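# Flip a clear plastic sheet across an open card holder

## Task

A transparent plastic sheet, attached at the spine the way a page is, rests on top of the pages on the card holder half that has the strap. Turn it across so it ends up on the opposite half, lying flat and fully spread. The card holder must remain open and flat on the table. Do not raise any stack of pages steeply at any point, either alone or by lifting the whole holder; doing so is a failure. Everything must settle and stay still shortly after you finish, and the result cannot depend on the robot holding it. Open the gripper and move the arms away at the end.

## Robot and tools

Robot: two arms, left_arm and right_arm, each ending in a two-finger parallel gripper. Positions in results are given in one scene frame: origin on the table surface midway between the arms, +z up, +x away from the robot over the table, and left_arm sits on the +y side (names are not image sides). Bases: left_arm at (-0.003, +0.238, 0) m, right_arm at (-0.024, -0.354, 0) m, both turned slightly about z. A mounting plate and a frame behind the arms count as obstacles.

Gripper axes: fingers extend along the gripper's +z, close and open along its y. The reported end_effector_position is the point between the pads, roughly 1 cm short of the fingertips. Reported hand positions may be off, more so at long reach, and arms tend to settle a centimetre or more low.

The shared row format (used by execute_actions and by move's target): 14 numbers, each between -1 and 1. First 7 are left_arm: dx, dy, dz, rx, ry, rz, opening; next 7 are right_arm in the same order. Always give all 14 even if one arm stays still. dx..rz are an offset, not a pose: they are measured from the gripper's pose at the start of the action (for a call's first action, the last pose a result reported), expressed in that gripper's own axes. Scale: 1.0 equals 0.6 m of translation or 180 degrees of rotation; rx, ry, rz form a single rotation vector. Opening is absolute, not an offset: +1 fully open (0.094 m), -1 closed.

execute_actions(actions): a list of up to 15 actions; each action is a table of up to 15 rows, one row per 1/30 s control step, and if fewer than 15 rows are given the last row repeats to fill 15 steps (0.5 s). Every row is an offset from the action's start pose, not from the previous row. An empty list just returns state and images. Per control step the command is clipped to at most 70 mm and 16 degrees from the measured pose, so large offsets need several actions; position wins over orientation when both cannot be met.

move(target, speed, blocking): target is one 14-number row as above, offsets from the pose in the latest result showing one. Both grippers travel straight lines that finish together, lasting 0.5 to 10 s (cut off at 10 s). speed is the path top speed in m/s, 0.002 to 0.5, default 0.25; rotation limited to twice that in rad/s. Openings are sent at the start. Moves do not avoid obstacles or the other arm; grippers can lag, drift and overshoot speed, especially with a nearly straight arm. Faster contact and aiming deeper past contact both press harder. blocking=false returns after 0.5 s while motion continues; until its end is reported you must use wait or stop before new actions or moves. The result adds a move: line with the ending (done, off_target, moving, held, fault) and limits (paced = command clipped; held = a check blocked some steps, after which motion can jump fast), plus each gripper's distance from its target.

wait(seconds): 0 to 10 s, arms keep their last command; returns early if a running move ends. stop(): brakes a running move (needs stopping room; fingers keep moving). zoom_image(camera, region): region [x0, y0, x1, y1] in pixels, max 504 by 504, of cam_high, cam_low, cam_left_wrist or cam_right_wrist (all 504x504). read_manual(section) returns only licence text. finished_scene(scene) ends the scene irreversibly and reports success.

Results: the state line lists left_arm | right_arm gripper position (m) and quat_wxyz. Hand target lines show where each controller is driving. grip_measured is the finger opening on the command scale; the final Joint positions value is opening in metres. Joint torques include offsets and noise. Calls that ran actions list step positions; HELD marks steps where an arm's command was held back. Lines such as pose unreachable, too close, MOTOR HOT (75 °C) and FAULT/OVER-TEMPERATURE FAULT (stops at 90 °C, drive cut at 100 °C so the arm drops) warn of problems.

Holding still: zero offsets can let an arm sag; instead send the correcting offset back to the desired pose in the first call of a reply, zeros afterwards, and raise the aim if it still sits low. The robot keeps its last command while you think.

Gripping: command an opening below grip_measured to hold; about 0.03 below is firm, less is gentler. Readings may be about 1 mm off per gripper. Thin items under about 2 mm get less force.

Joint ranges (rad): waist -2.618 to 3.054, shoulder 0 to 3.142, elbow 0 to 3.142, wrist pitch -1.571 to 1.571, wrist yaw -1.571 to 1.571, wrist roll -2.094 to 2.094.

Avoid: lifting page stacks or the holder steeply, knocking rigid items off the table, the arms colliding or pushing each other, slamming, dropping, hard pressing, and leaving the sheet held by the robot. Finish with the grippers open and clear.

Each tool is called after "Call:" by a JSON object that holds its "op" and its "data".

## Session

Call:
{"op": "execute_actions", "data": {"actions": []}}

Scene clock: 0.00 s.
left_arm: end_effector_position=(+0.3742, +0.2994, +0.4104) grip_measured=+1.000 end_effector_quat_wxyz=(+0.709, -0.054, +0.701, +0.054) | right_arm: end_effector_position=(+0.3559, -0.3170, +0.4101) grip_measured=+1.000 end_effector_quat_wxyz=(+0.710, -0.026, +0.702, +0.037)
Joint positions: left_arm=[ 0.014  1.052  1.052  0.01   0.01  -0.001  0.094] | right_arm=[0.014 1.048 1.047 0.013 0.007 0.015 0.094]
Joint velocities: left_arm=[ 0.012  0.002 -0.012 -0.007 -0.007  0.007  0.   ] | right_arm=[-0.012  0.012 -0.017 -0.051 -0.022  0.022  0.   ]
Joint torques (N m, as the arm reports them, + toward a larger angle): no reading
Hand target (left_arm): +0.371, +0.299, +0.421; +0.718, -0.054, +0.692, +0.055
Hand target (right_arm): +0.355, -0.317, +0.408; +0.706, -0.026, +0.707, +0.037

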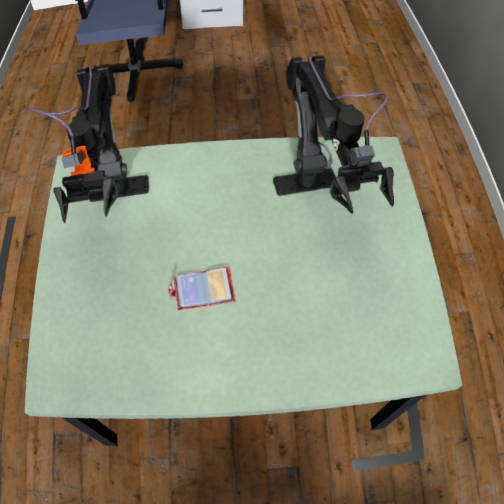

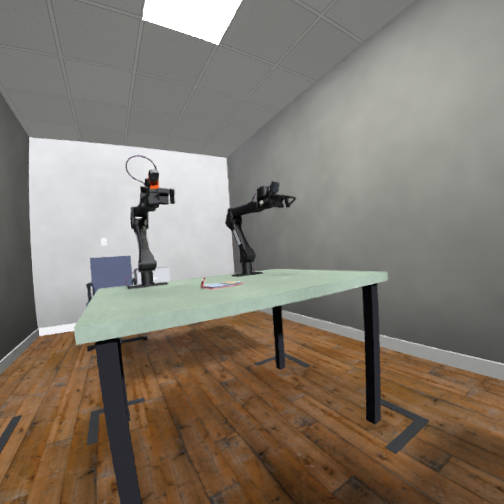

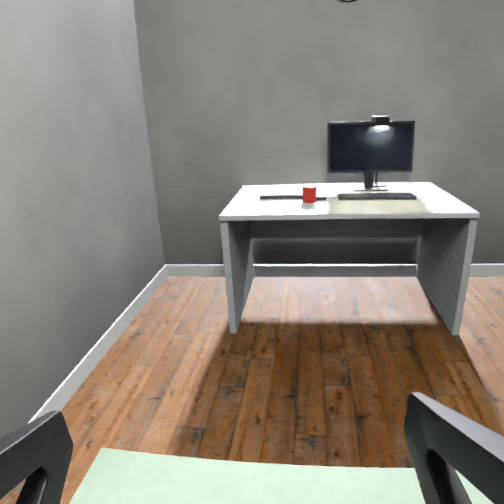

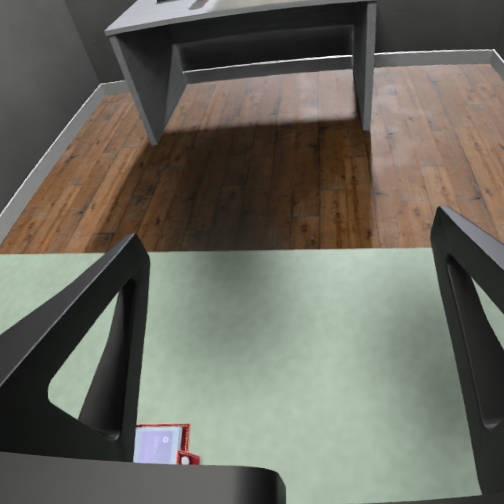

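Call:
{"op": "move", "data": {"target": [0.58,-0.45,-0.1,0.2,0.28,0,-1, 0.587,0.165,0.057,-0.152,0.432,0.266,-0.5]}}

Call:
{"op": "zoom_image", "data": {"camera": "cam_high", "region": [120,230,280,340]}}

Call:
{"op": "zoom_image", "data": {"camera": "cam_low", "region": [160,245,260,305]}}

Scene clock: 26.40 s.
left_arm: end_effector_position=(+0.3500, +0.0330, +0.0481) grip_measured=-0.994 end_effector_quat_wxyz=(+0.311, +0.134, +0.924, -0.179) | right_arm: end_effector_position=(+0.3807, -0.2122, +0.0540) grip_measured=-0.498 end_effector_quat_wxyz=(+0.037, +0.072, +0.910, +0.406)
Joint positions: left_arm=[-0.621  1.649  0.779  0.022  0.13  -0.233  0.   ] | right_arm=[-0.058  2.049  1.352 -0.661 -0.819  0.276  0.024]
Joint velocities: left_arm=[-0.002 -0.007 -0.002  0.022  0.022 -0.007 -0.   ] | right_arm=[-0.012 -0.007 -0.007  0.037 -0.007 -0.022 -0.   ]
Joint torques (N m, as the arm reports them, + toward a larger angle): left_arm=[-0.93 -7.8   8.92  1.21  0.16 -0.04] | right_arm=[-0.93 -8.69  7.16  0.42 -0.58 -0.14]
Hand target (left_arm): +0.359, +0.022, +0.062; +0.329, +0.138, +0.914, -0.191
Hand target (right_arm): +0.382, -0.215, +0.054; +0.033, +0.074, +0.908, +0.412
Off the commanded pose (left_arm): 0.019 m, 3 deg.
Off the commanded pose (right_arm): 0.008 m, 2 deg.
move: off_target (left_arm)

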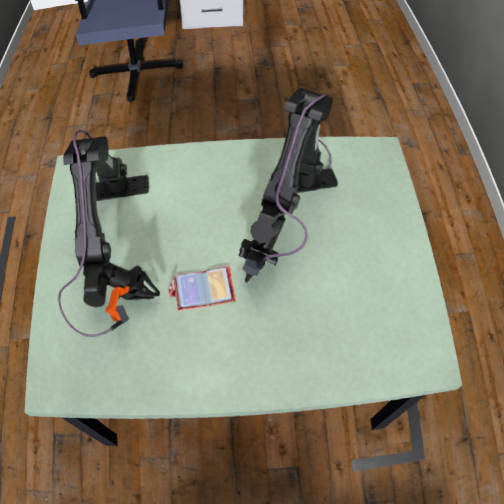

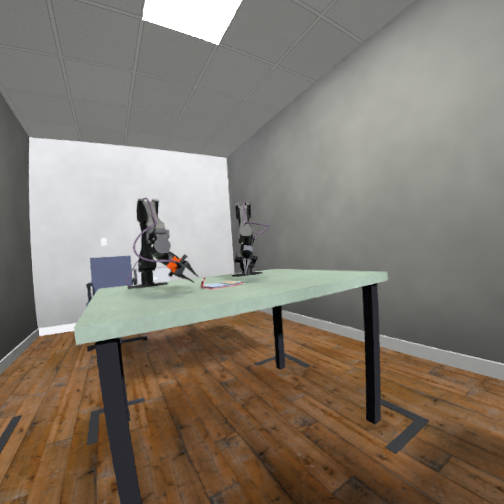

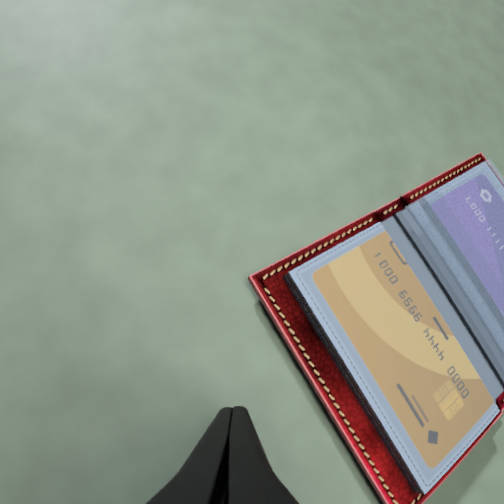

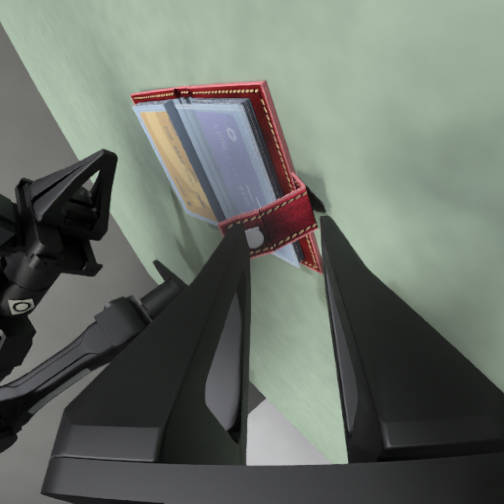

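Region (120, 230, 280, 340) of cam_high's 504x504 image, scaled by 3.150, with more detail than that image has; it fills the top 346 rows of this view, and the rest is white.

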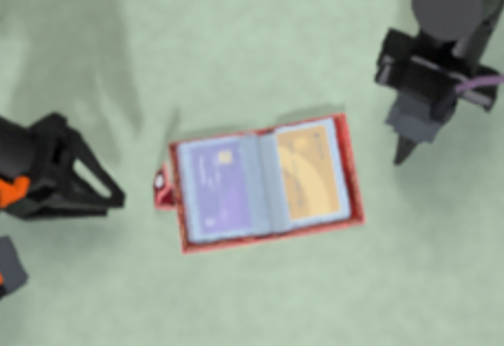

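Region (160, 245, 260, 305) of cam_low's 504x504 image, scaled by 5.040, with more detail than that image has; it fills the top 302 rows of this view, and the rest is white.

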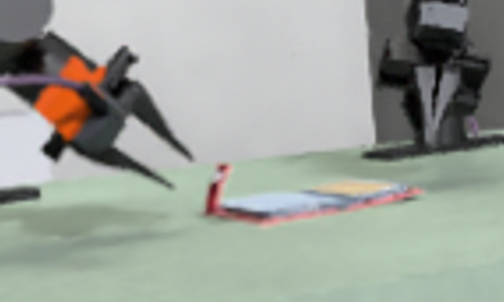

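Call:
{"op": "move", "data": {"target": [-0.006,-0.023,0.07,0,0,0,-1, -0.012,0.01,0.07,0,0,0,-0.5], "speed": 0.05}}

Call:
{"op": "zoom_image", "data": {"camera": "cam_high", "region": [120,230,280,340]}}

Call:
{"op": "zoom_image", "data": {"camera": "cam_low", "region": [175,255,255,300]}}

Scene clock: 42.93 s.
left_arm: end_effector_position=(+0.3627, +0.0103, +0.0171) grip_measured=-0.994 end_effector_quat_wxyz=(+0.300, +0.132, +0.928, -0.177) | right_arm: end_effector_position=(+0.3936, -0.1813, +0.0386) grip_measured=-0.498 end_effector_quat_wxyz=(+0.044, +0.072, +0.909, +0.409)
Joint positions: left_arm=[-0.665  1.813  0.838  0.108  0.104 -0.27   0.   ] | right_arm=[ 0.018  2.101  1.352 -0.511 -0.802  0.392  0.024]
Joint velocities: left_arm=[ 0.007 -0.007 -0.027 -0.007 -0.051 -0.037  0.001] | right_arm=[-0.012 -0.002 -0.022  0.007  0.022  0.081 -0.001]
Joint torques (N m, as the arm reports them, + toward a larger angle): left_arm=[-1.04 -8.31  8.08  1.07 -0.02 -0.03] | right_arm=[ 0.55 -8.65  6.29  0.75 -0.4  -0.03]
Hand target (left_arm): +0.369, +0.003, +0.022; +0.310, +0.134, +0.924, -0.179
Hand target (right_arm): +0.393, -0.178, +0.031; +0.037, +0.072, +0.910, +0.406
Off the commanded pose (left_arm): 0.012 m, 1 deg.
Off the commanded pose (right_arm): 0.009 m, 1 deg.
move: off_target (left_arm)

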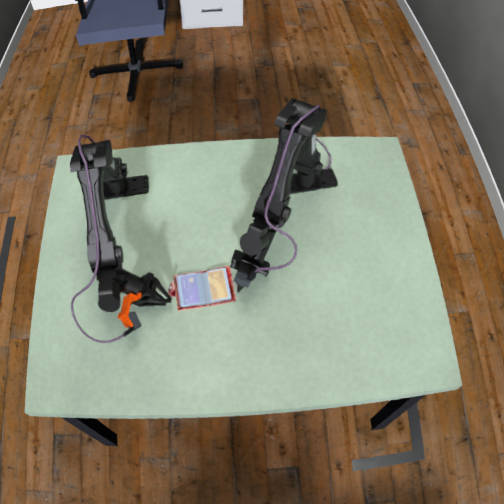

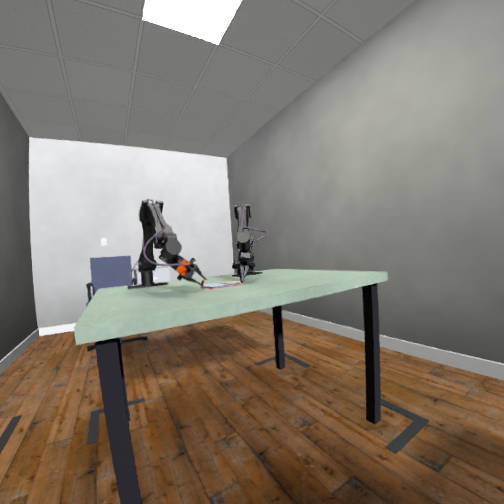

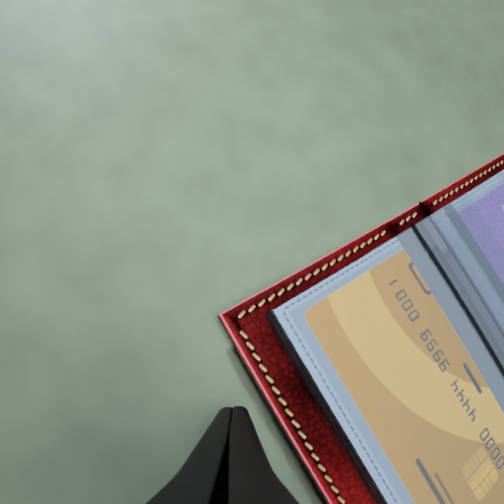

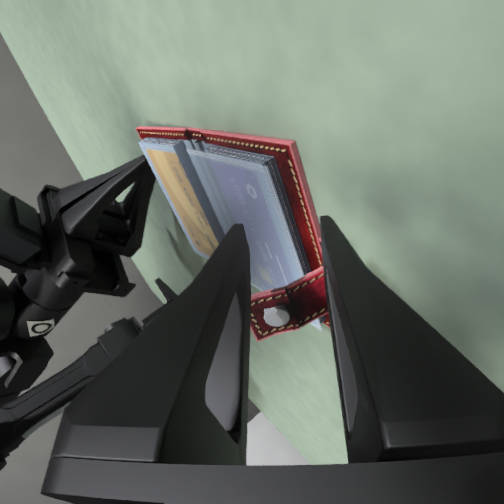

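Region (120, 230, 280, 340) of cam_high's 504x504 image, scaled by 3.150, with more detail than that image has; it fills the top 346 rows of this view, and the rest is white.

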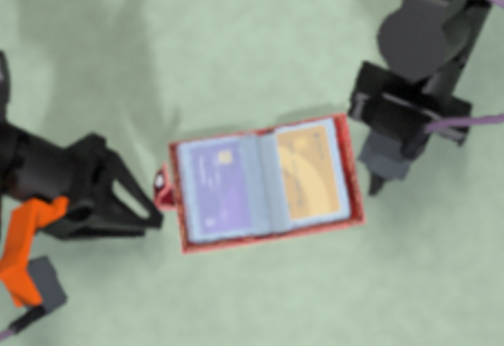

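Region (175, 255, 255, 300) of cam_low's 504x504 image, scaled by 6.300, with more detail than that image has; it fills the top 284 rows of this view, and the rest is white.

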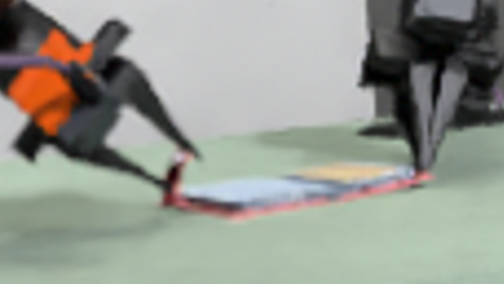

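Call:
{"op": "move", "data": {"target": [0,-0.01,0,0,0,0,-1, 0.027,0.01,0.053,0,0,0,-0.5], "speed": 0.03}}

Call:
{"op": "zoom_image", "data": {"camera": "cam_right_wrist", "region": [200,100,450,350]}}

Call:
{"op": "zoom_image", "data": {"camera": "cam_low", "region": [175,255,255,300]}}

Scene clock: 52.87 s.
left_arm: end_effector_position=(+0.3627, +0.0101, +0.0169) grip_measured=-0.994 end_effector_quat_wxyz=(+0.300, +0.128, +0.929, -0.175) | right_arm: end_effector_position=(+0.3878, -0.1539, +0.0258) grip_measured=-0.498 end_effector_quat_wxyz=(+0.050, +0.073, +0.907, +0.412)
Joint positions: left_arm=[-0.67   1.813  0.838  0.109  0.093 -0.281  0.   ] | right_arm=[ 0.088  2.101  1.277 -0.351 -0.78   0.496  0.024]
Joint velocities: left_arm=[-0.002 -0.012  0.012 -0.007  0.007  0.007  0.   ] | right_arm=[ 0.012  0.002  0.027  0.022 -0.037 -0.037  0.001]
Joint torques (N m, as the arm reports them, + toward a larger angle): left_arm=[-1.28 -9.4   6.43  0.97  0.05  0.01] | right_arm=[  0.65 -10.07   4.73   0.88  -0.36  -0.01]
Hand target (left_arm): +0.361, +0.005, +0.018; +0.299, +0.132, +0.928, -0.177
Hand target (right_arm): +0.382, -0.151, +0.022; +0.044, +0.072, +0.908, +0.409
Off the commanded pose (left_arm): 0.006 m, 1 deg.
Off the commanded pose (right_arm): 0.007 m, 1 deg.
move: done

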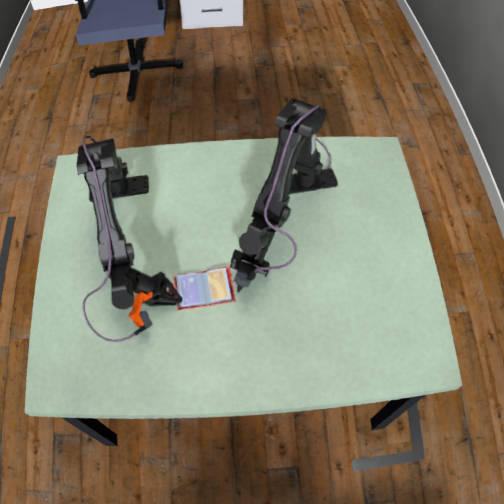

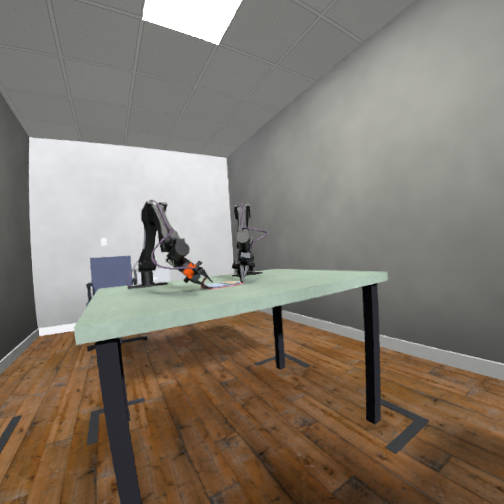

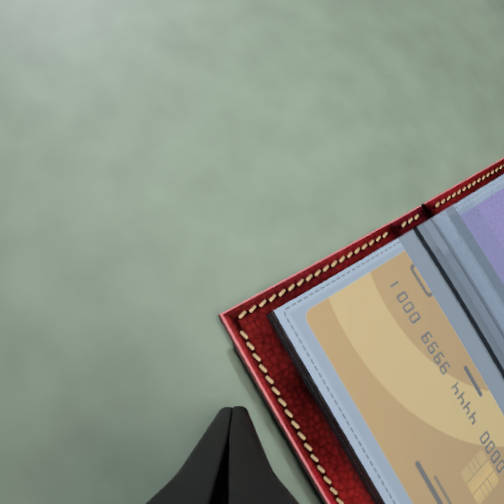

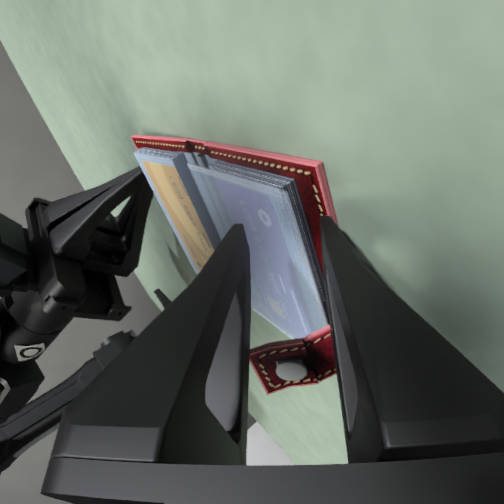

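Region (200, 100, 450, 350) of cam_right_wrist's 504x504 image, scaled by 2.016, with more detail than that image has.

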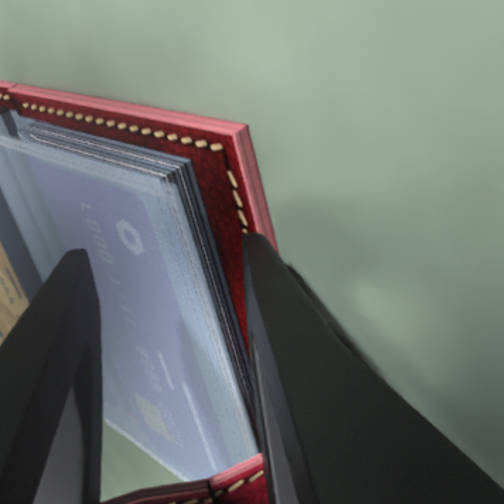

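Region (175, 255, 255, 300) of cam_low's 504x504 image, scaled by 6.300, with more detail than that image has; it fills the top 284 rows of this view, and the rest is white.

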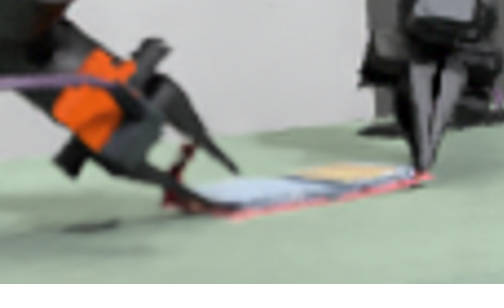

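Call:
{"op": "move", "data": {"target": [0,0,0,0,0,0,-1, 0.004,0.015,0.018,0,0.064,-0.053,-0.5], "speed": 0.02}}

Call:
{"op": "zoom_image", "data": {"camera": "cam_right_wrist", "region": [200,100,450,350]}}

Call:
{"op": "zoom_image", "data": {"camera": "cam_low", "region": [175,255,255,300]}}

Scene clock: 68.43 s.
left_arm: end_effector_position=(+0.3627, +0.0101, +0.0169) grip_measured=-0.994 end_effector_quat_wxyz=(+0.300, +0.128, +0.929, -0.175) | right_arm: end_effector_position=(+0.3903, -0.1457, +0.0293) grip_measured=-0.498 end_effector_quat_wxyz=(+0.004, -0.040, +0.914, +0.405)
Joint positions: left_arm=[-0.67   1.813  0.838  0.109  0.093 -0.281  0.   ] | right_arm=[ 0.094  2.249  1.576 -0.74  -0.822  0.16   0.024]
Joint velocities: left_arm=[ 0.012  0.002 -0.007 -0.081  0.022 -0.022 -0.001] | right_arm=[ 0.007 -0.002 -0.002 -0.022  0.037 -0.007  0.   ]
Joint torques (N m, as the arm reports them, + toward a larger angle): left_arm=[ 0.02 -9.27  5.93  1.02  0.07  0.  ] | right_arm=[ 0.69 -9.52  7.14  0.32 -0.59 -0.13]
Hand target (left_arm): +0.363, +0.010, +0.017; +0.300, +0.128, +0.929, -0.175
Hand target (right_arm): +0.387, -0.140, +0.025; -0.007, -0.045, +0.911, +0.410
Off the commanded pose (left_arm): 0.000 m, 0 deg.
Off the commanded pose (right_arm): 0.008 m, 2 deg.
move: done

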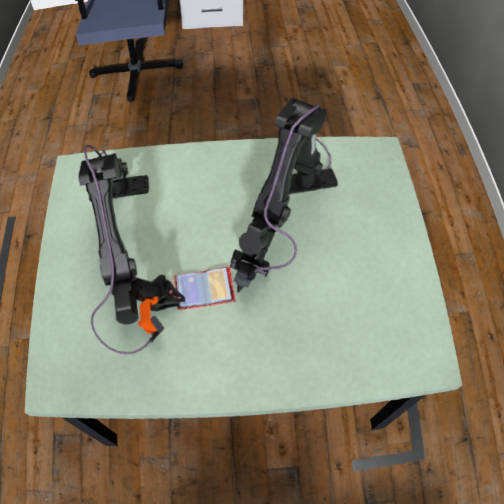

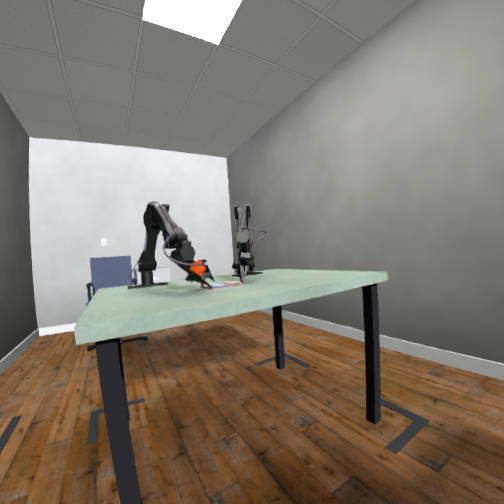

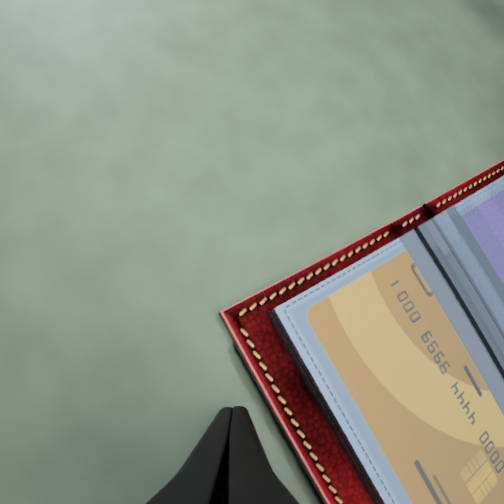

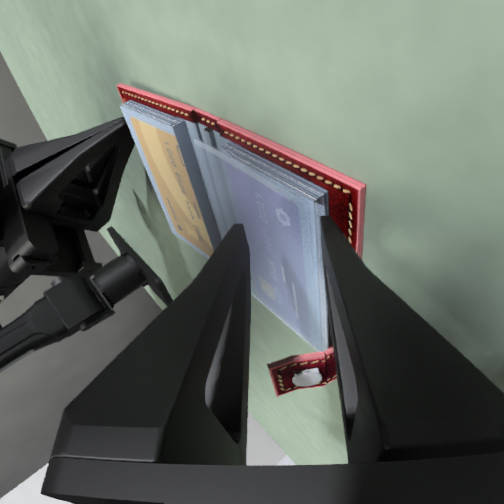

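Region (200, 100, 450, 350) of cam_right_wrist's 504x504 image, scaled by 2.016, with more detail than that image has.

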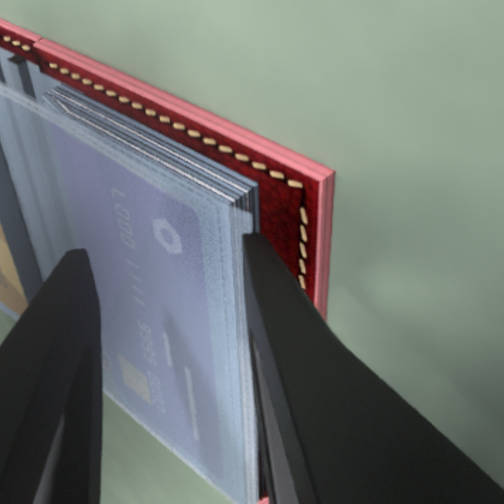

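Region (175, 255, 255, 300) of cam_low's 504x504 image, scaled by 6.300, with more detail than that image has; it fills the top 284 rows of this view, and the rest is white.

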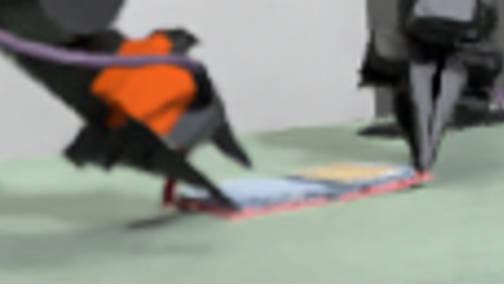

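Call:
{"op": "move", "data": {"target": [0,0,0,0,0,0,-1, 0,0.01,0.011,0,0,0,-0.4], "speed": 0.01}}

Call:
{"op": "zoom_image", "data": {"camera": "cam_right_wrist", "region": [200,100,450,350]}}

Call:
{"op": "move", "data": {"target": [0,0,0,0,0,0,-1, 0,0,0,0,0,0,-0.64], "speed": 0.01}}

Call:
{"op": "zoom_image", "data": {"camera": "cam_right_wrist", "region": [200,100,450,350]}}

Scene clock: 78.93 s.
left_arm: end_effector_position=(+0.3627, +0.0101, +0.0169) grip_measured=-0.994 end_effector_quat_wxyz=(+0.300, +0.128, +0.929, -0.175) | right_arm: end_effector_position=(+0.3915, -0.1405, +0.0298) grip_measured=-0.402 end_effector_quat_wxyz=(+0.005, -0.036, +0.913, +0.405)
Joint positions: left_arm=[-0.67   1.813  0.838  0.109  0.093 -0.281  0.   ] | right_arm=[ 0.105  2.249  1.576 -0.722 -0.821  0.187  0.028]
Joint velocities: left_arm=[ 0.012 -0.002 -0.017 -0.007  0.051 -0.051  0.   ] | right_arm=[-0.012 -0.012 -0.002  0.007 -0.022  0.007  0.   ]
Joint torques (N m, as the arm reports them, + toward a larger angle): left_arm=[ 0.   -9.26  5.97  1.02  0.05  0.  ] | right_arm=[  0.63 -11.22   5.62   0.53  -0.43  -0.01]
Hand target (left_arm): +0.363, +0.010, +0.017; +0.300, +0.128, +0.929, -0.175
Hand target (right_arm): +0.390, -0.137, +0.029; +0.005, -0.040, +0.914, +0.405
Off the commanded pose (left_arm): 0.000 m, 0 deg.
Off the commanded pose (right_arm): 0.004 m, 0 deg.
move: done

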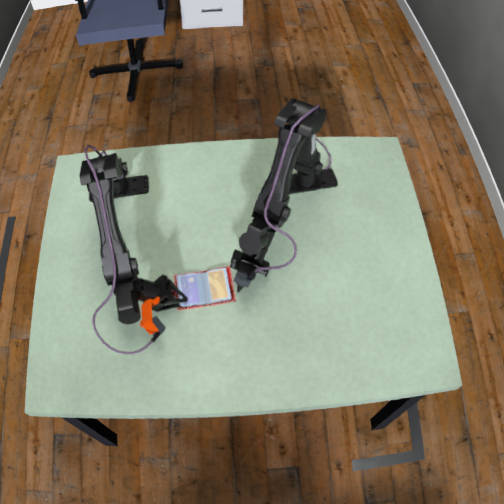

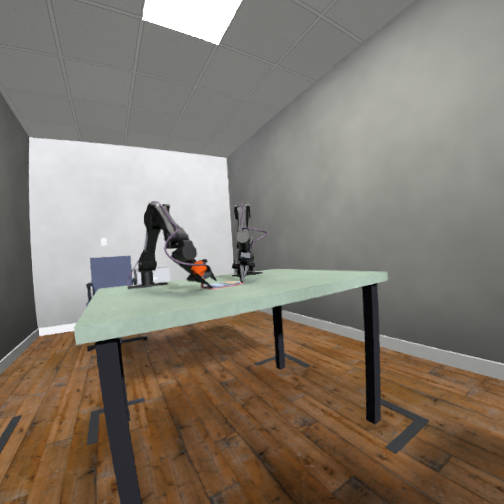

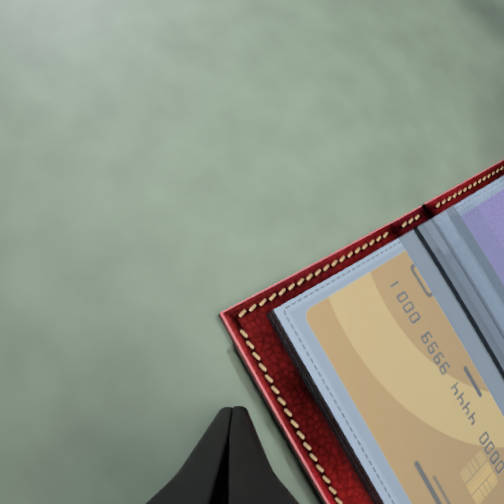

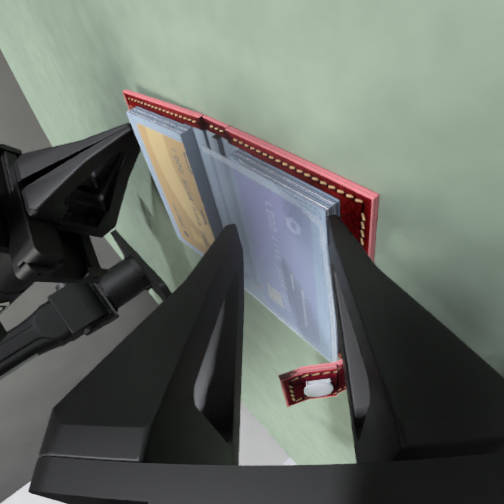

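Region (200, 100, 450, 350) of cam_right_wrist's 504x504 image, scaled by 2.016, with more detail than that image has.

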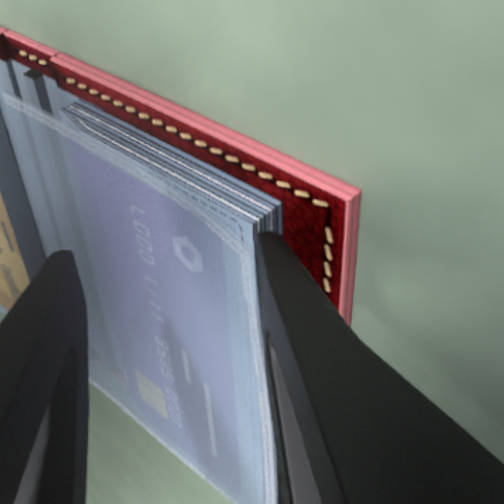

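Scene clock: 79.43 s.
left_arm: end_effector_position=(+0.3627, +0.0101, +0.0169) grip_measured=-0.994 end_effector_quat_wxyz=(+0.300, +0.128, +0.929, -0.175) | right_arm: end_effector_position=(+0.3916, -0.1406, +0.0297) grip_measured=-0.638 end_effector_quat_wxyz=(+0.005, -0.036, +0.914, +0.405)
Joint positions: left_arm=[-0.67   1.813  0.838  0.109  0.093 -0.281  0.   ] | right_arm=[ 0.105  2.249  1.576 -0.722 -0.82   0.187  0.017]
Joint velocities: left_arm=[-0.012  0.002 -0.017  0.037  0.051 -0.081  0.   ] | right_arm=[-0.002  0.017 -0.017 -0.022 -0.051  0.037 -0.   ]
Joint torques (N m, as the arm reports them, + toward a larger angle): left_arm=[ 0.03 -9.26  5.95  1.02  0.06  0.  ] | right_arm=[ -0.1  -11.11   5.92   0.48  -0.45  -0.03]
Hand target (left_arm): +0.363, +0.010, +0.017; +0.300, +0.128, +0.929, -0.175
Hand target (right_arm): +0.392, -0.141, +0.030; +0.005, -0.036, +0.913, +0.405
Off the commanded pose (left_arm): 0.000 m, 0 deg.
Off the commanded pose (right_arm): 0.000 m, 0 deg.
move: done

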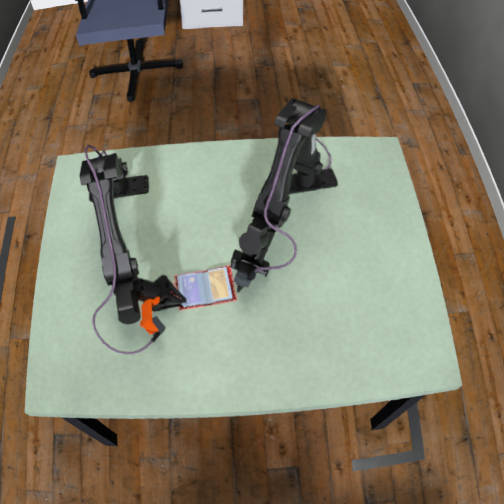

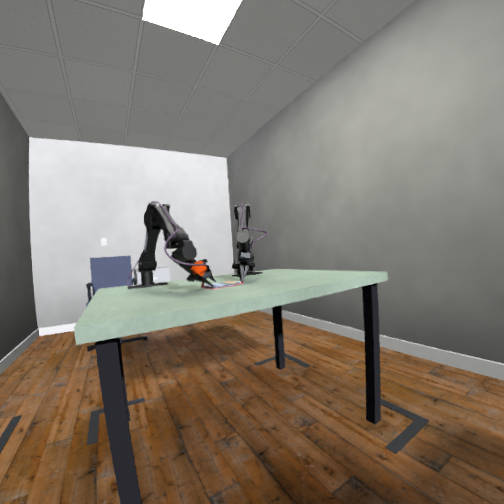

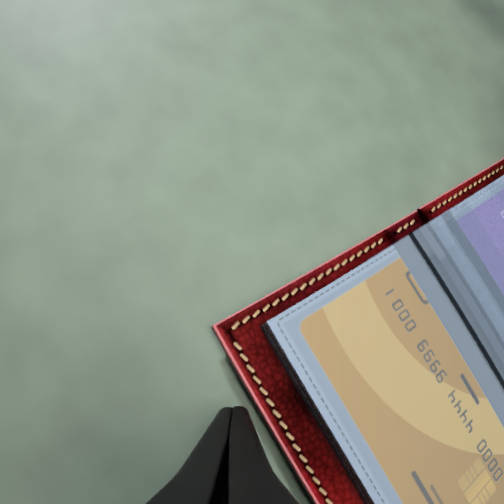

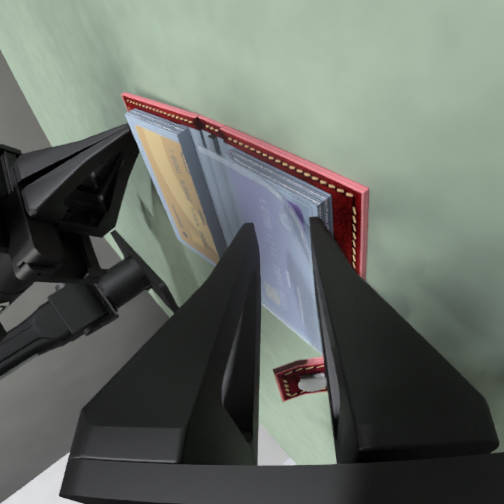

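Region (200, 100, 450, 350) of cam_right_wrist's 504x504 image, scaled by 2.016, with more detail than that image has.

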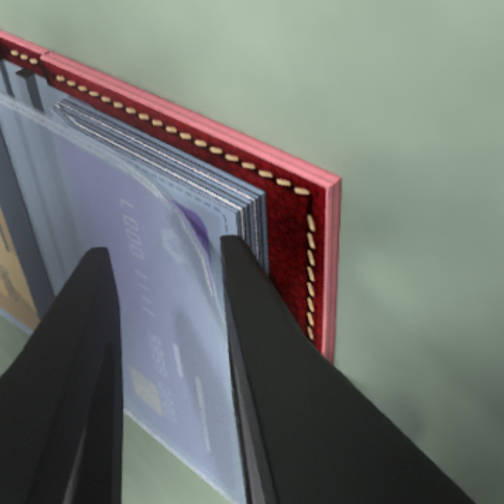

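Sheet is lifted and the pile is down. Closing and lifting.

Call:
{"op": "move", "data": {"target": [0,0,0,0,0,0,-1, 0,0,0,0,0,0,-1], "speed": 0.01}}

Call:
{"op": "move", "data": {"target": [0,0,0,0,0,0,-1, 0,0.055,-0.015,0,0,0,-1], "speed": 0.03}}

Call:
{"op": "zoom_image", "data": {"camera": "cam_low", "region": [175,245,255,300]}}

Scene clock: 88.90 s.
left_arm: end_effector_position=(+0.3627, +0.0101, +0.0169) grip_measured=-0.994 end_effector_quat_wxyz=(+0.300, +0.128, +0.929, -0.175) | right_arm: end_effector_position=(+0.3916, -0.1406, +0.0297) grip_measured=-0.994 end_effector_quat_wxyz=(+0.005, -0.036, +0.914, +0.405)
Joint positions: left_arm=[-0.67   1.813  0.838  0.109  0.093 -0.281  0.   ] | right_arm=[ 0.105  2.249  1.576 -0.722 -0.82   0.187  0.   ]
Joint velocities: left_arm=[-0.007  0.017 -0.007  0.007  0.037  0.037  0.   ] | right_arm=[-0.002 -0.002 -0.007 -0.022 -0.037 -0.037 -0.   ]
Joint torques (N m, as the arm reports them, + toward a larger angle): left_arm=[ 0.   -9.23  5.94  1.02  0.06  0.  ] | right_arm=[ -0.1  -11.12   5.92   0.48  -0.45  -0.03]
Hand target (left_arm): +0.363, +0.010, +0.017; +0.300, +0.128, +0.929, -0.175
Hand target (right_arm): +0.392, -0.141, +0.030; +0.005, -0.036, +0.914, +0.405
Off the commanded pose (left_arm): 0.000 m, 0 deg.
Off the commanded pose (right_arm): 0.000 m, 0 deg.
move: done

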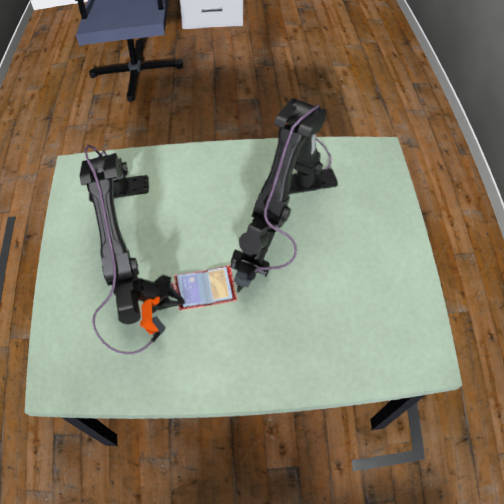

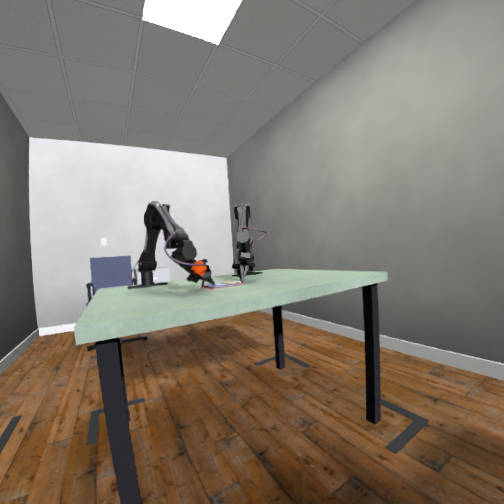

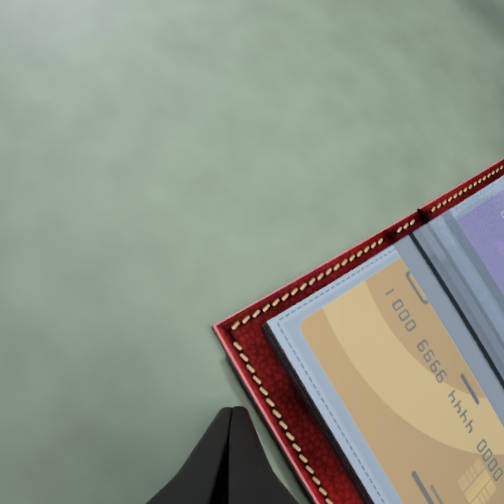

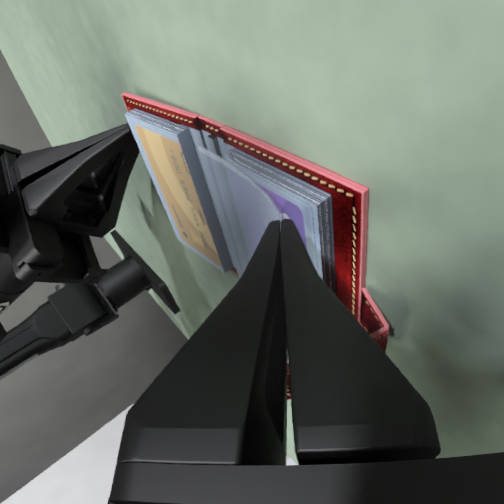

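Scene clock: 90.30 s.
left_arm: end_effector_position=(+0.3627, +0.0101, +0.0169) grip_measured=-0.994 end_effector_quat_wxyz=(+0.300, +0.128, +0.929, -0.175) | right_arm: end_effector_position=(+0.3889, -0.1297, +0.0488) grip_measured=-0.994 end_effector_quat_wxyz=(-0.000, -0.029, +0.914, +0.405)
Joint positions: left_arm=[-0.67   1.813  0.838  0.109  0.093 -0.281  0.   ] | right_arm=[ 0.131  2.216  1.602 -0.759 -0.817  0.237  0.   ]
Joint velocities: left_arm=[-0.017  0.007  0.002  0.037 -0.007 -0.007  0.001] | right_arm=[-0.002 -0.002 -0.017  0.022 -0.037 -0.037 -0.   ]
Joint torques (N m, as the arm reports them, + toward a larger angle): left_arm=[ 0.01 -9.25  5.95  1.02  0.05  0.  ] | right_arm=[  0.71 -12.22   7.31   0.38  -0.42  -0.02]
Hand target (left_arm): +0.363, +0.010, +0.017; +0.300, +0.128, +0.929, -0.175
Hand target (right_arm): +0.389, -0.125, +0.060; +0.006, -0.036, +0.913, +0.406
Off the commanded pose (left_arm): 0.000 m, 0 deg.
Off the commanded pose (right_arm): 0.012 m, 1 deg.
move: off_target (right_arm)

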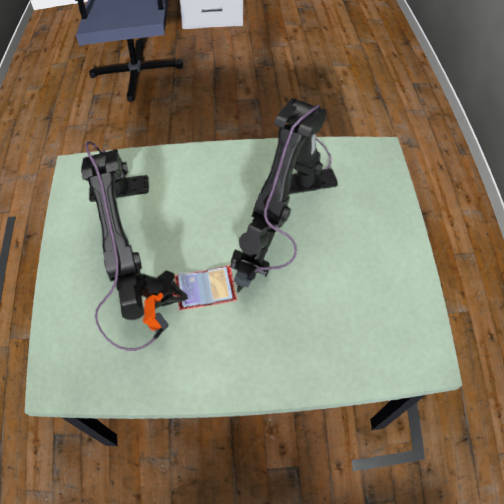

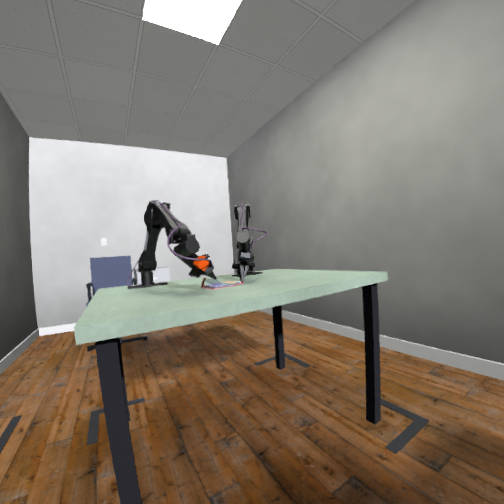

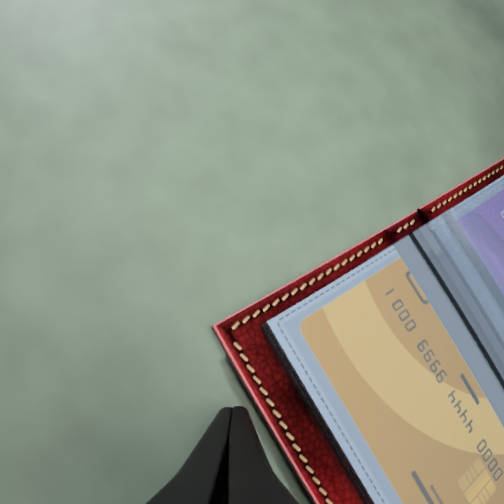

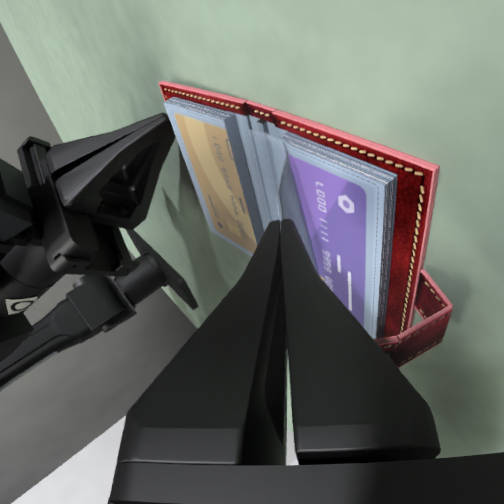

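Region (175, 245, 255, 300) of cam_low's 504x504 image, scaled by 6.300, with more detail than that image has; it fills the top 346 rows of this view, and the rest is white.

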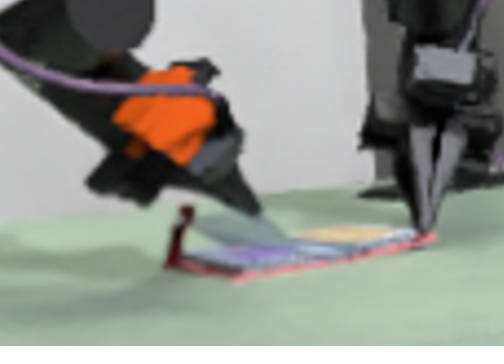

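Call:
{"op": "move", "data": {"target": [-0.1,0.2,-0.1,0,0,0,-1, 0.017,0.11,0.035,0.2,0,0,-1], "speed": 0.07}}

Call:
{"op": "move", "data": {"target": [0,0,0,0,0,0,-1, 0.015,0.08,0.075,-0.07,0,0,-1], "speed": 0.05}}

Call:
{"op": "zoom_image", "data": {"camera": "cam_low", "region": [175,240,265,300]}}

Scene clock: 106.93 s.
left_arm: end_effector_position=(+0.4123, +0.1351, +0.0550) grip_measured=-0.994 end_effector_quat_wxyz=(+0.286, +0.125, +0.935, -0.169) | right_arm: end_effector_position=(+0.3771, -0.0716, +0.0903) grip_measured=-0.994 end_effector_quat_wxyz=(+0.022, -0.025, +0.993, +0.115)
Joint positions: left_arm=[-0.255  1.767  1.006 -0.212  0.34   0.054  0.   ] | right_arm=[ 0.463  2.324  2.17  -1.263 -0.178  0.509  0.   ]
Joint velocities: left_arm=[ 0.002 -0.002  0.012  0.007 -0.022 -0.022  0.002] | right_arm=[ 0.012 -0.002  0.002 -0.007 -0.007  0.007  0.001]
Joint torques (N m, as the arm reports them, + toward a larger angle): left_arm=[  0.93 -10.59   9.06   0.8    0.33   0.06] | right_arm=[  0.54 -10.6    7.71   0.31  -0.04   0.02]
Hand target (left_arm): +0.420, +0.136, +0.070; +0.302, +0.128, +0.929, -0.173
Hand target (right_arm): +0.375, -0.070, +0.084; +0.014, -0.026, +0.994, +0.106
Off the commanded pose (left_arm): 0.016 m, 2 deg.
Off the commanded pose (right_arm): 0.007 m, 2 deg.
move: off_target (left_arm)

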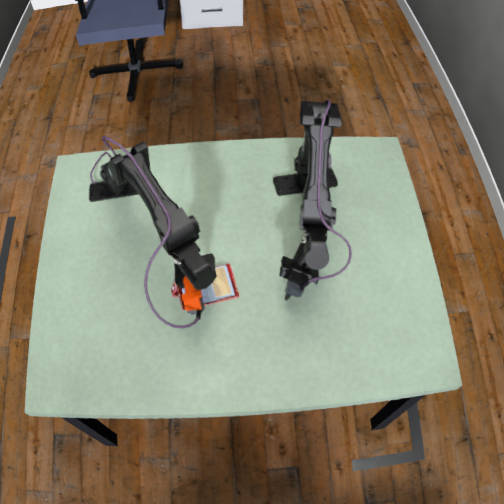

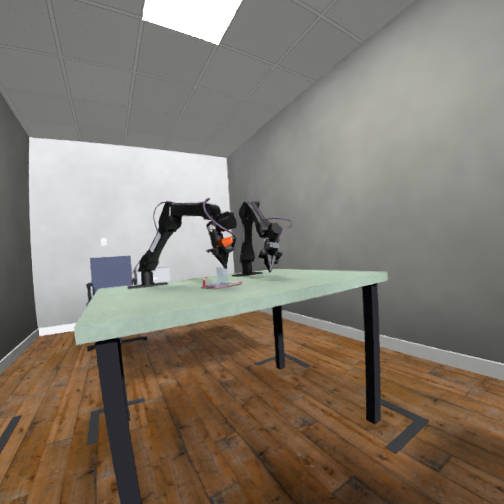

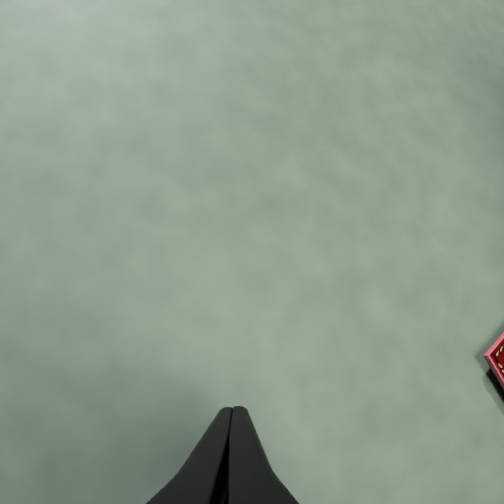

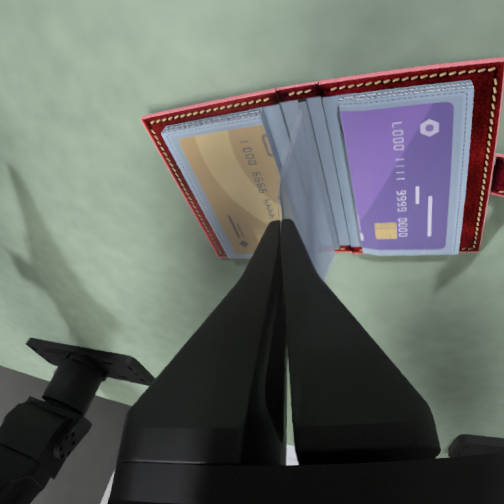

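Scene clock: 109.57 s.
left_arm: end_effector_position=(+0.4123, +0.1351, +0.0550) grip_measured=-0.994 end_effector_quat_wxyz=(+0.286, +0.125, +0.935, -0.169) | right_arm: end_effector_position=(+0.3715, -0.0196, +0.0498) grip_measured=-0.994 end_effector_quat_wxyz=(+0.016, -0.022, +0.976, +0.216)
Joint positions: left_arm=[-0.255  1.767  1.006 -0.212  0.34   0.054  0.   ] | right_arm=[ 0.498  2.324  1.955 -0.932 -0.348  0.584  0.   ]
Joint velocities: left_arm=[-0.032  0.012 -0.002  0.037 -0.051  0.095 -0.   ] | right_arm=[-0.022 -0.007  0.007  0.007  0.007 -0.022 -0.   ]
Joint torques (N m, as the arm reports them, + toward a larger angle): left_arm=[ 0.01 -9.35  6.58  0.87  0.18  0.  ] | right_arm=[  0.68 -13.66   5.43   0.72  -0.31   0.  ]
Hand target (left_arm): +0.412, +0.135, +0.055; +0.286, +0.125, +0.935, -0.169
Hand target (right_arm): +0.366, -0.015, +0.057; +0.017, -0.027, +0.974, +0.224
Off the commanded pose (left_arm): 0.000 m, 0 deg.
Off the commanded pose (right_arm): 0.010 m, 1 deg.
move: done

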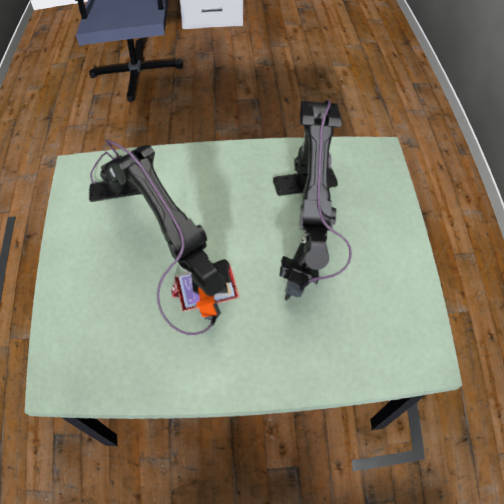

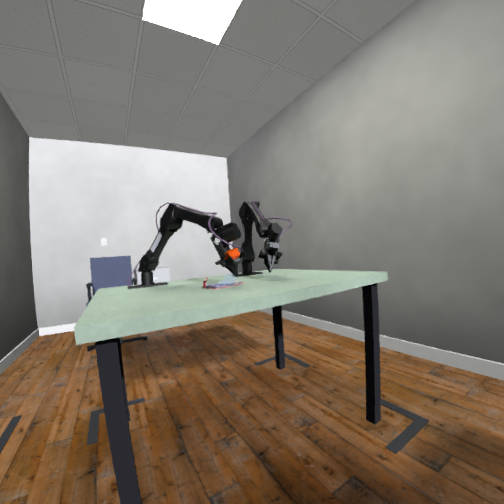

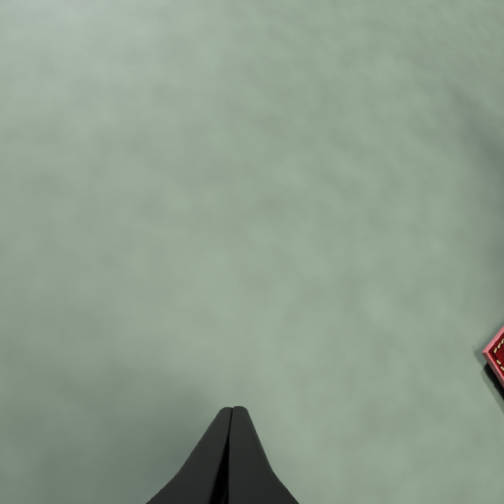

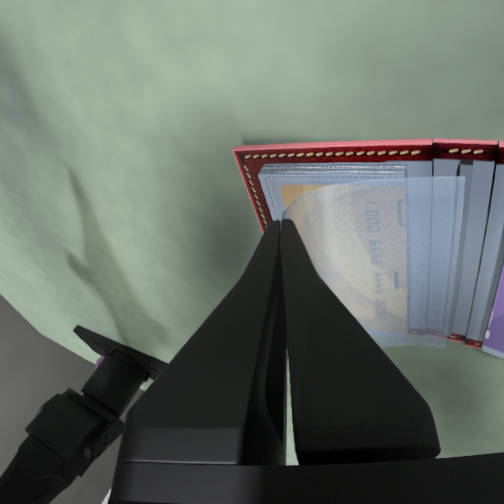

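Region (175, 240, 265, 300) of cam_low's 504x504 image, scaled by 5.600, with more detail than that image has.

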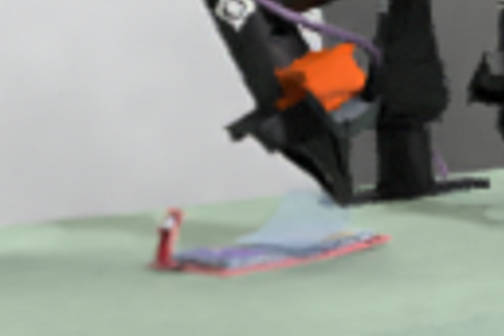

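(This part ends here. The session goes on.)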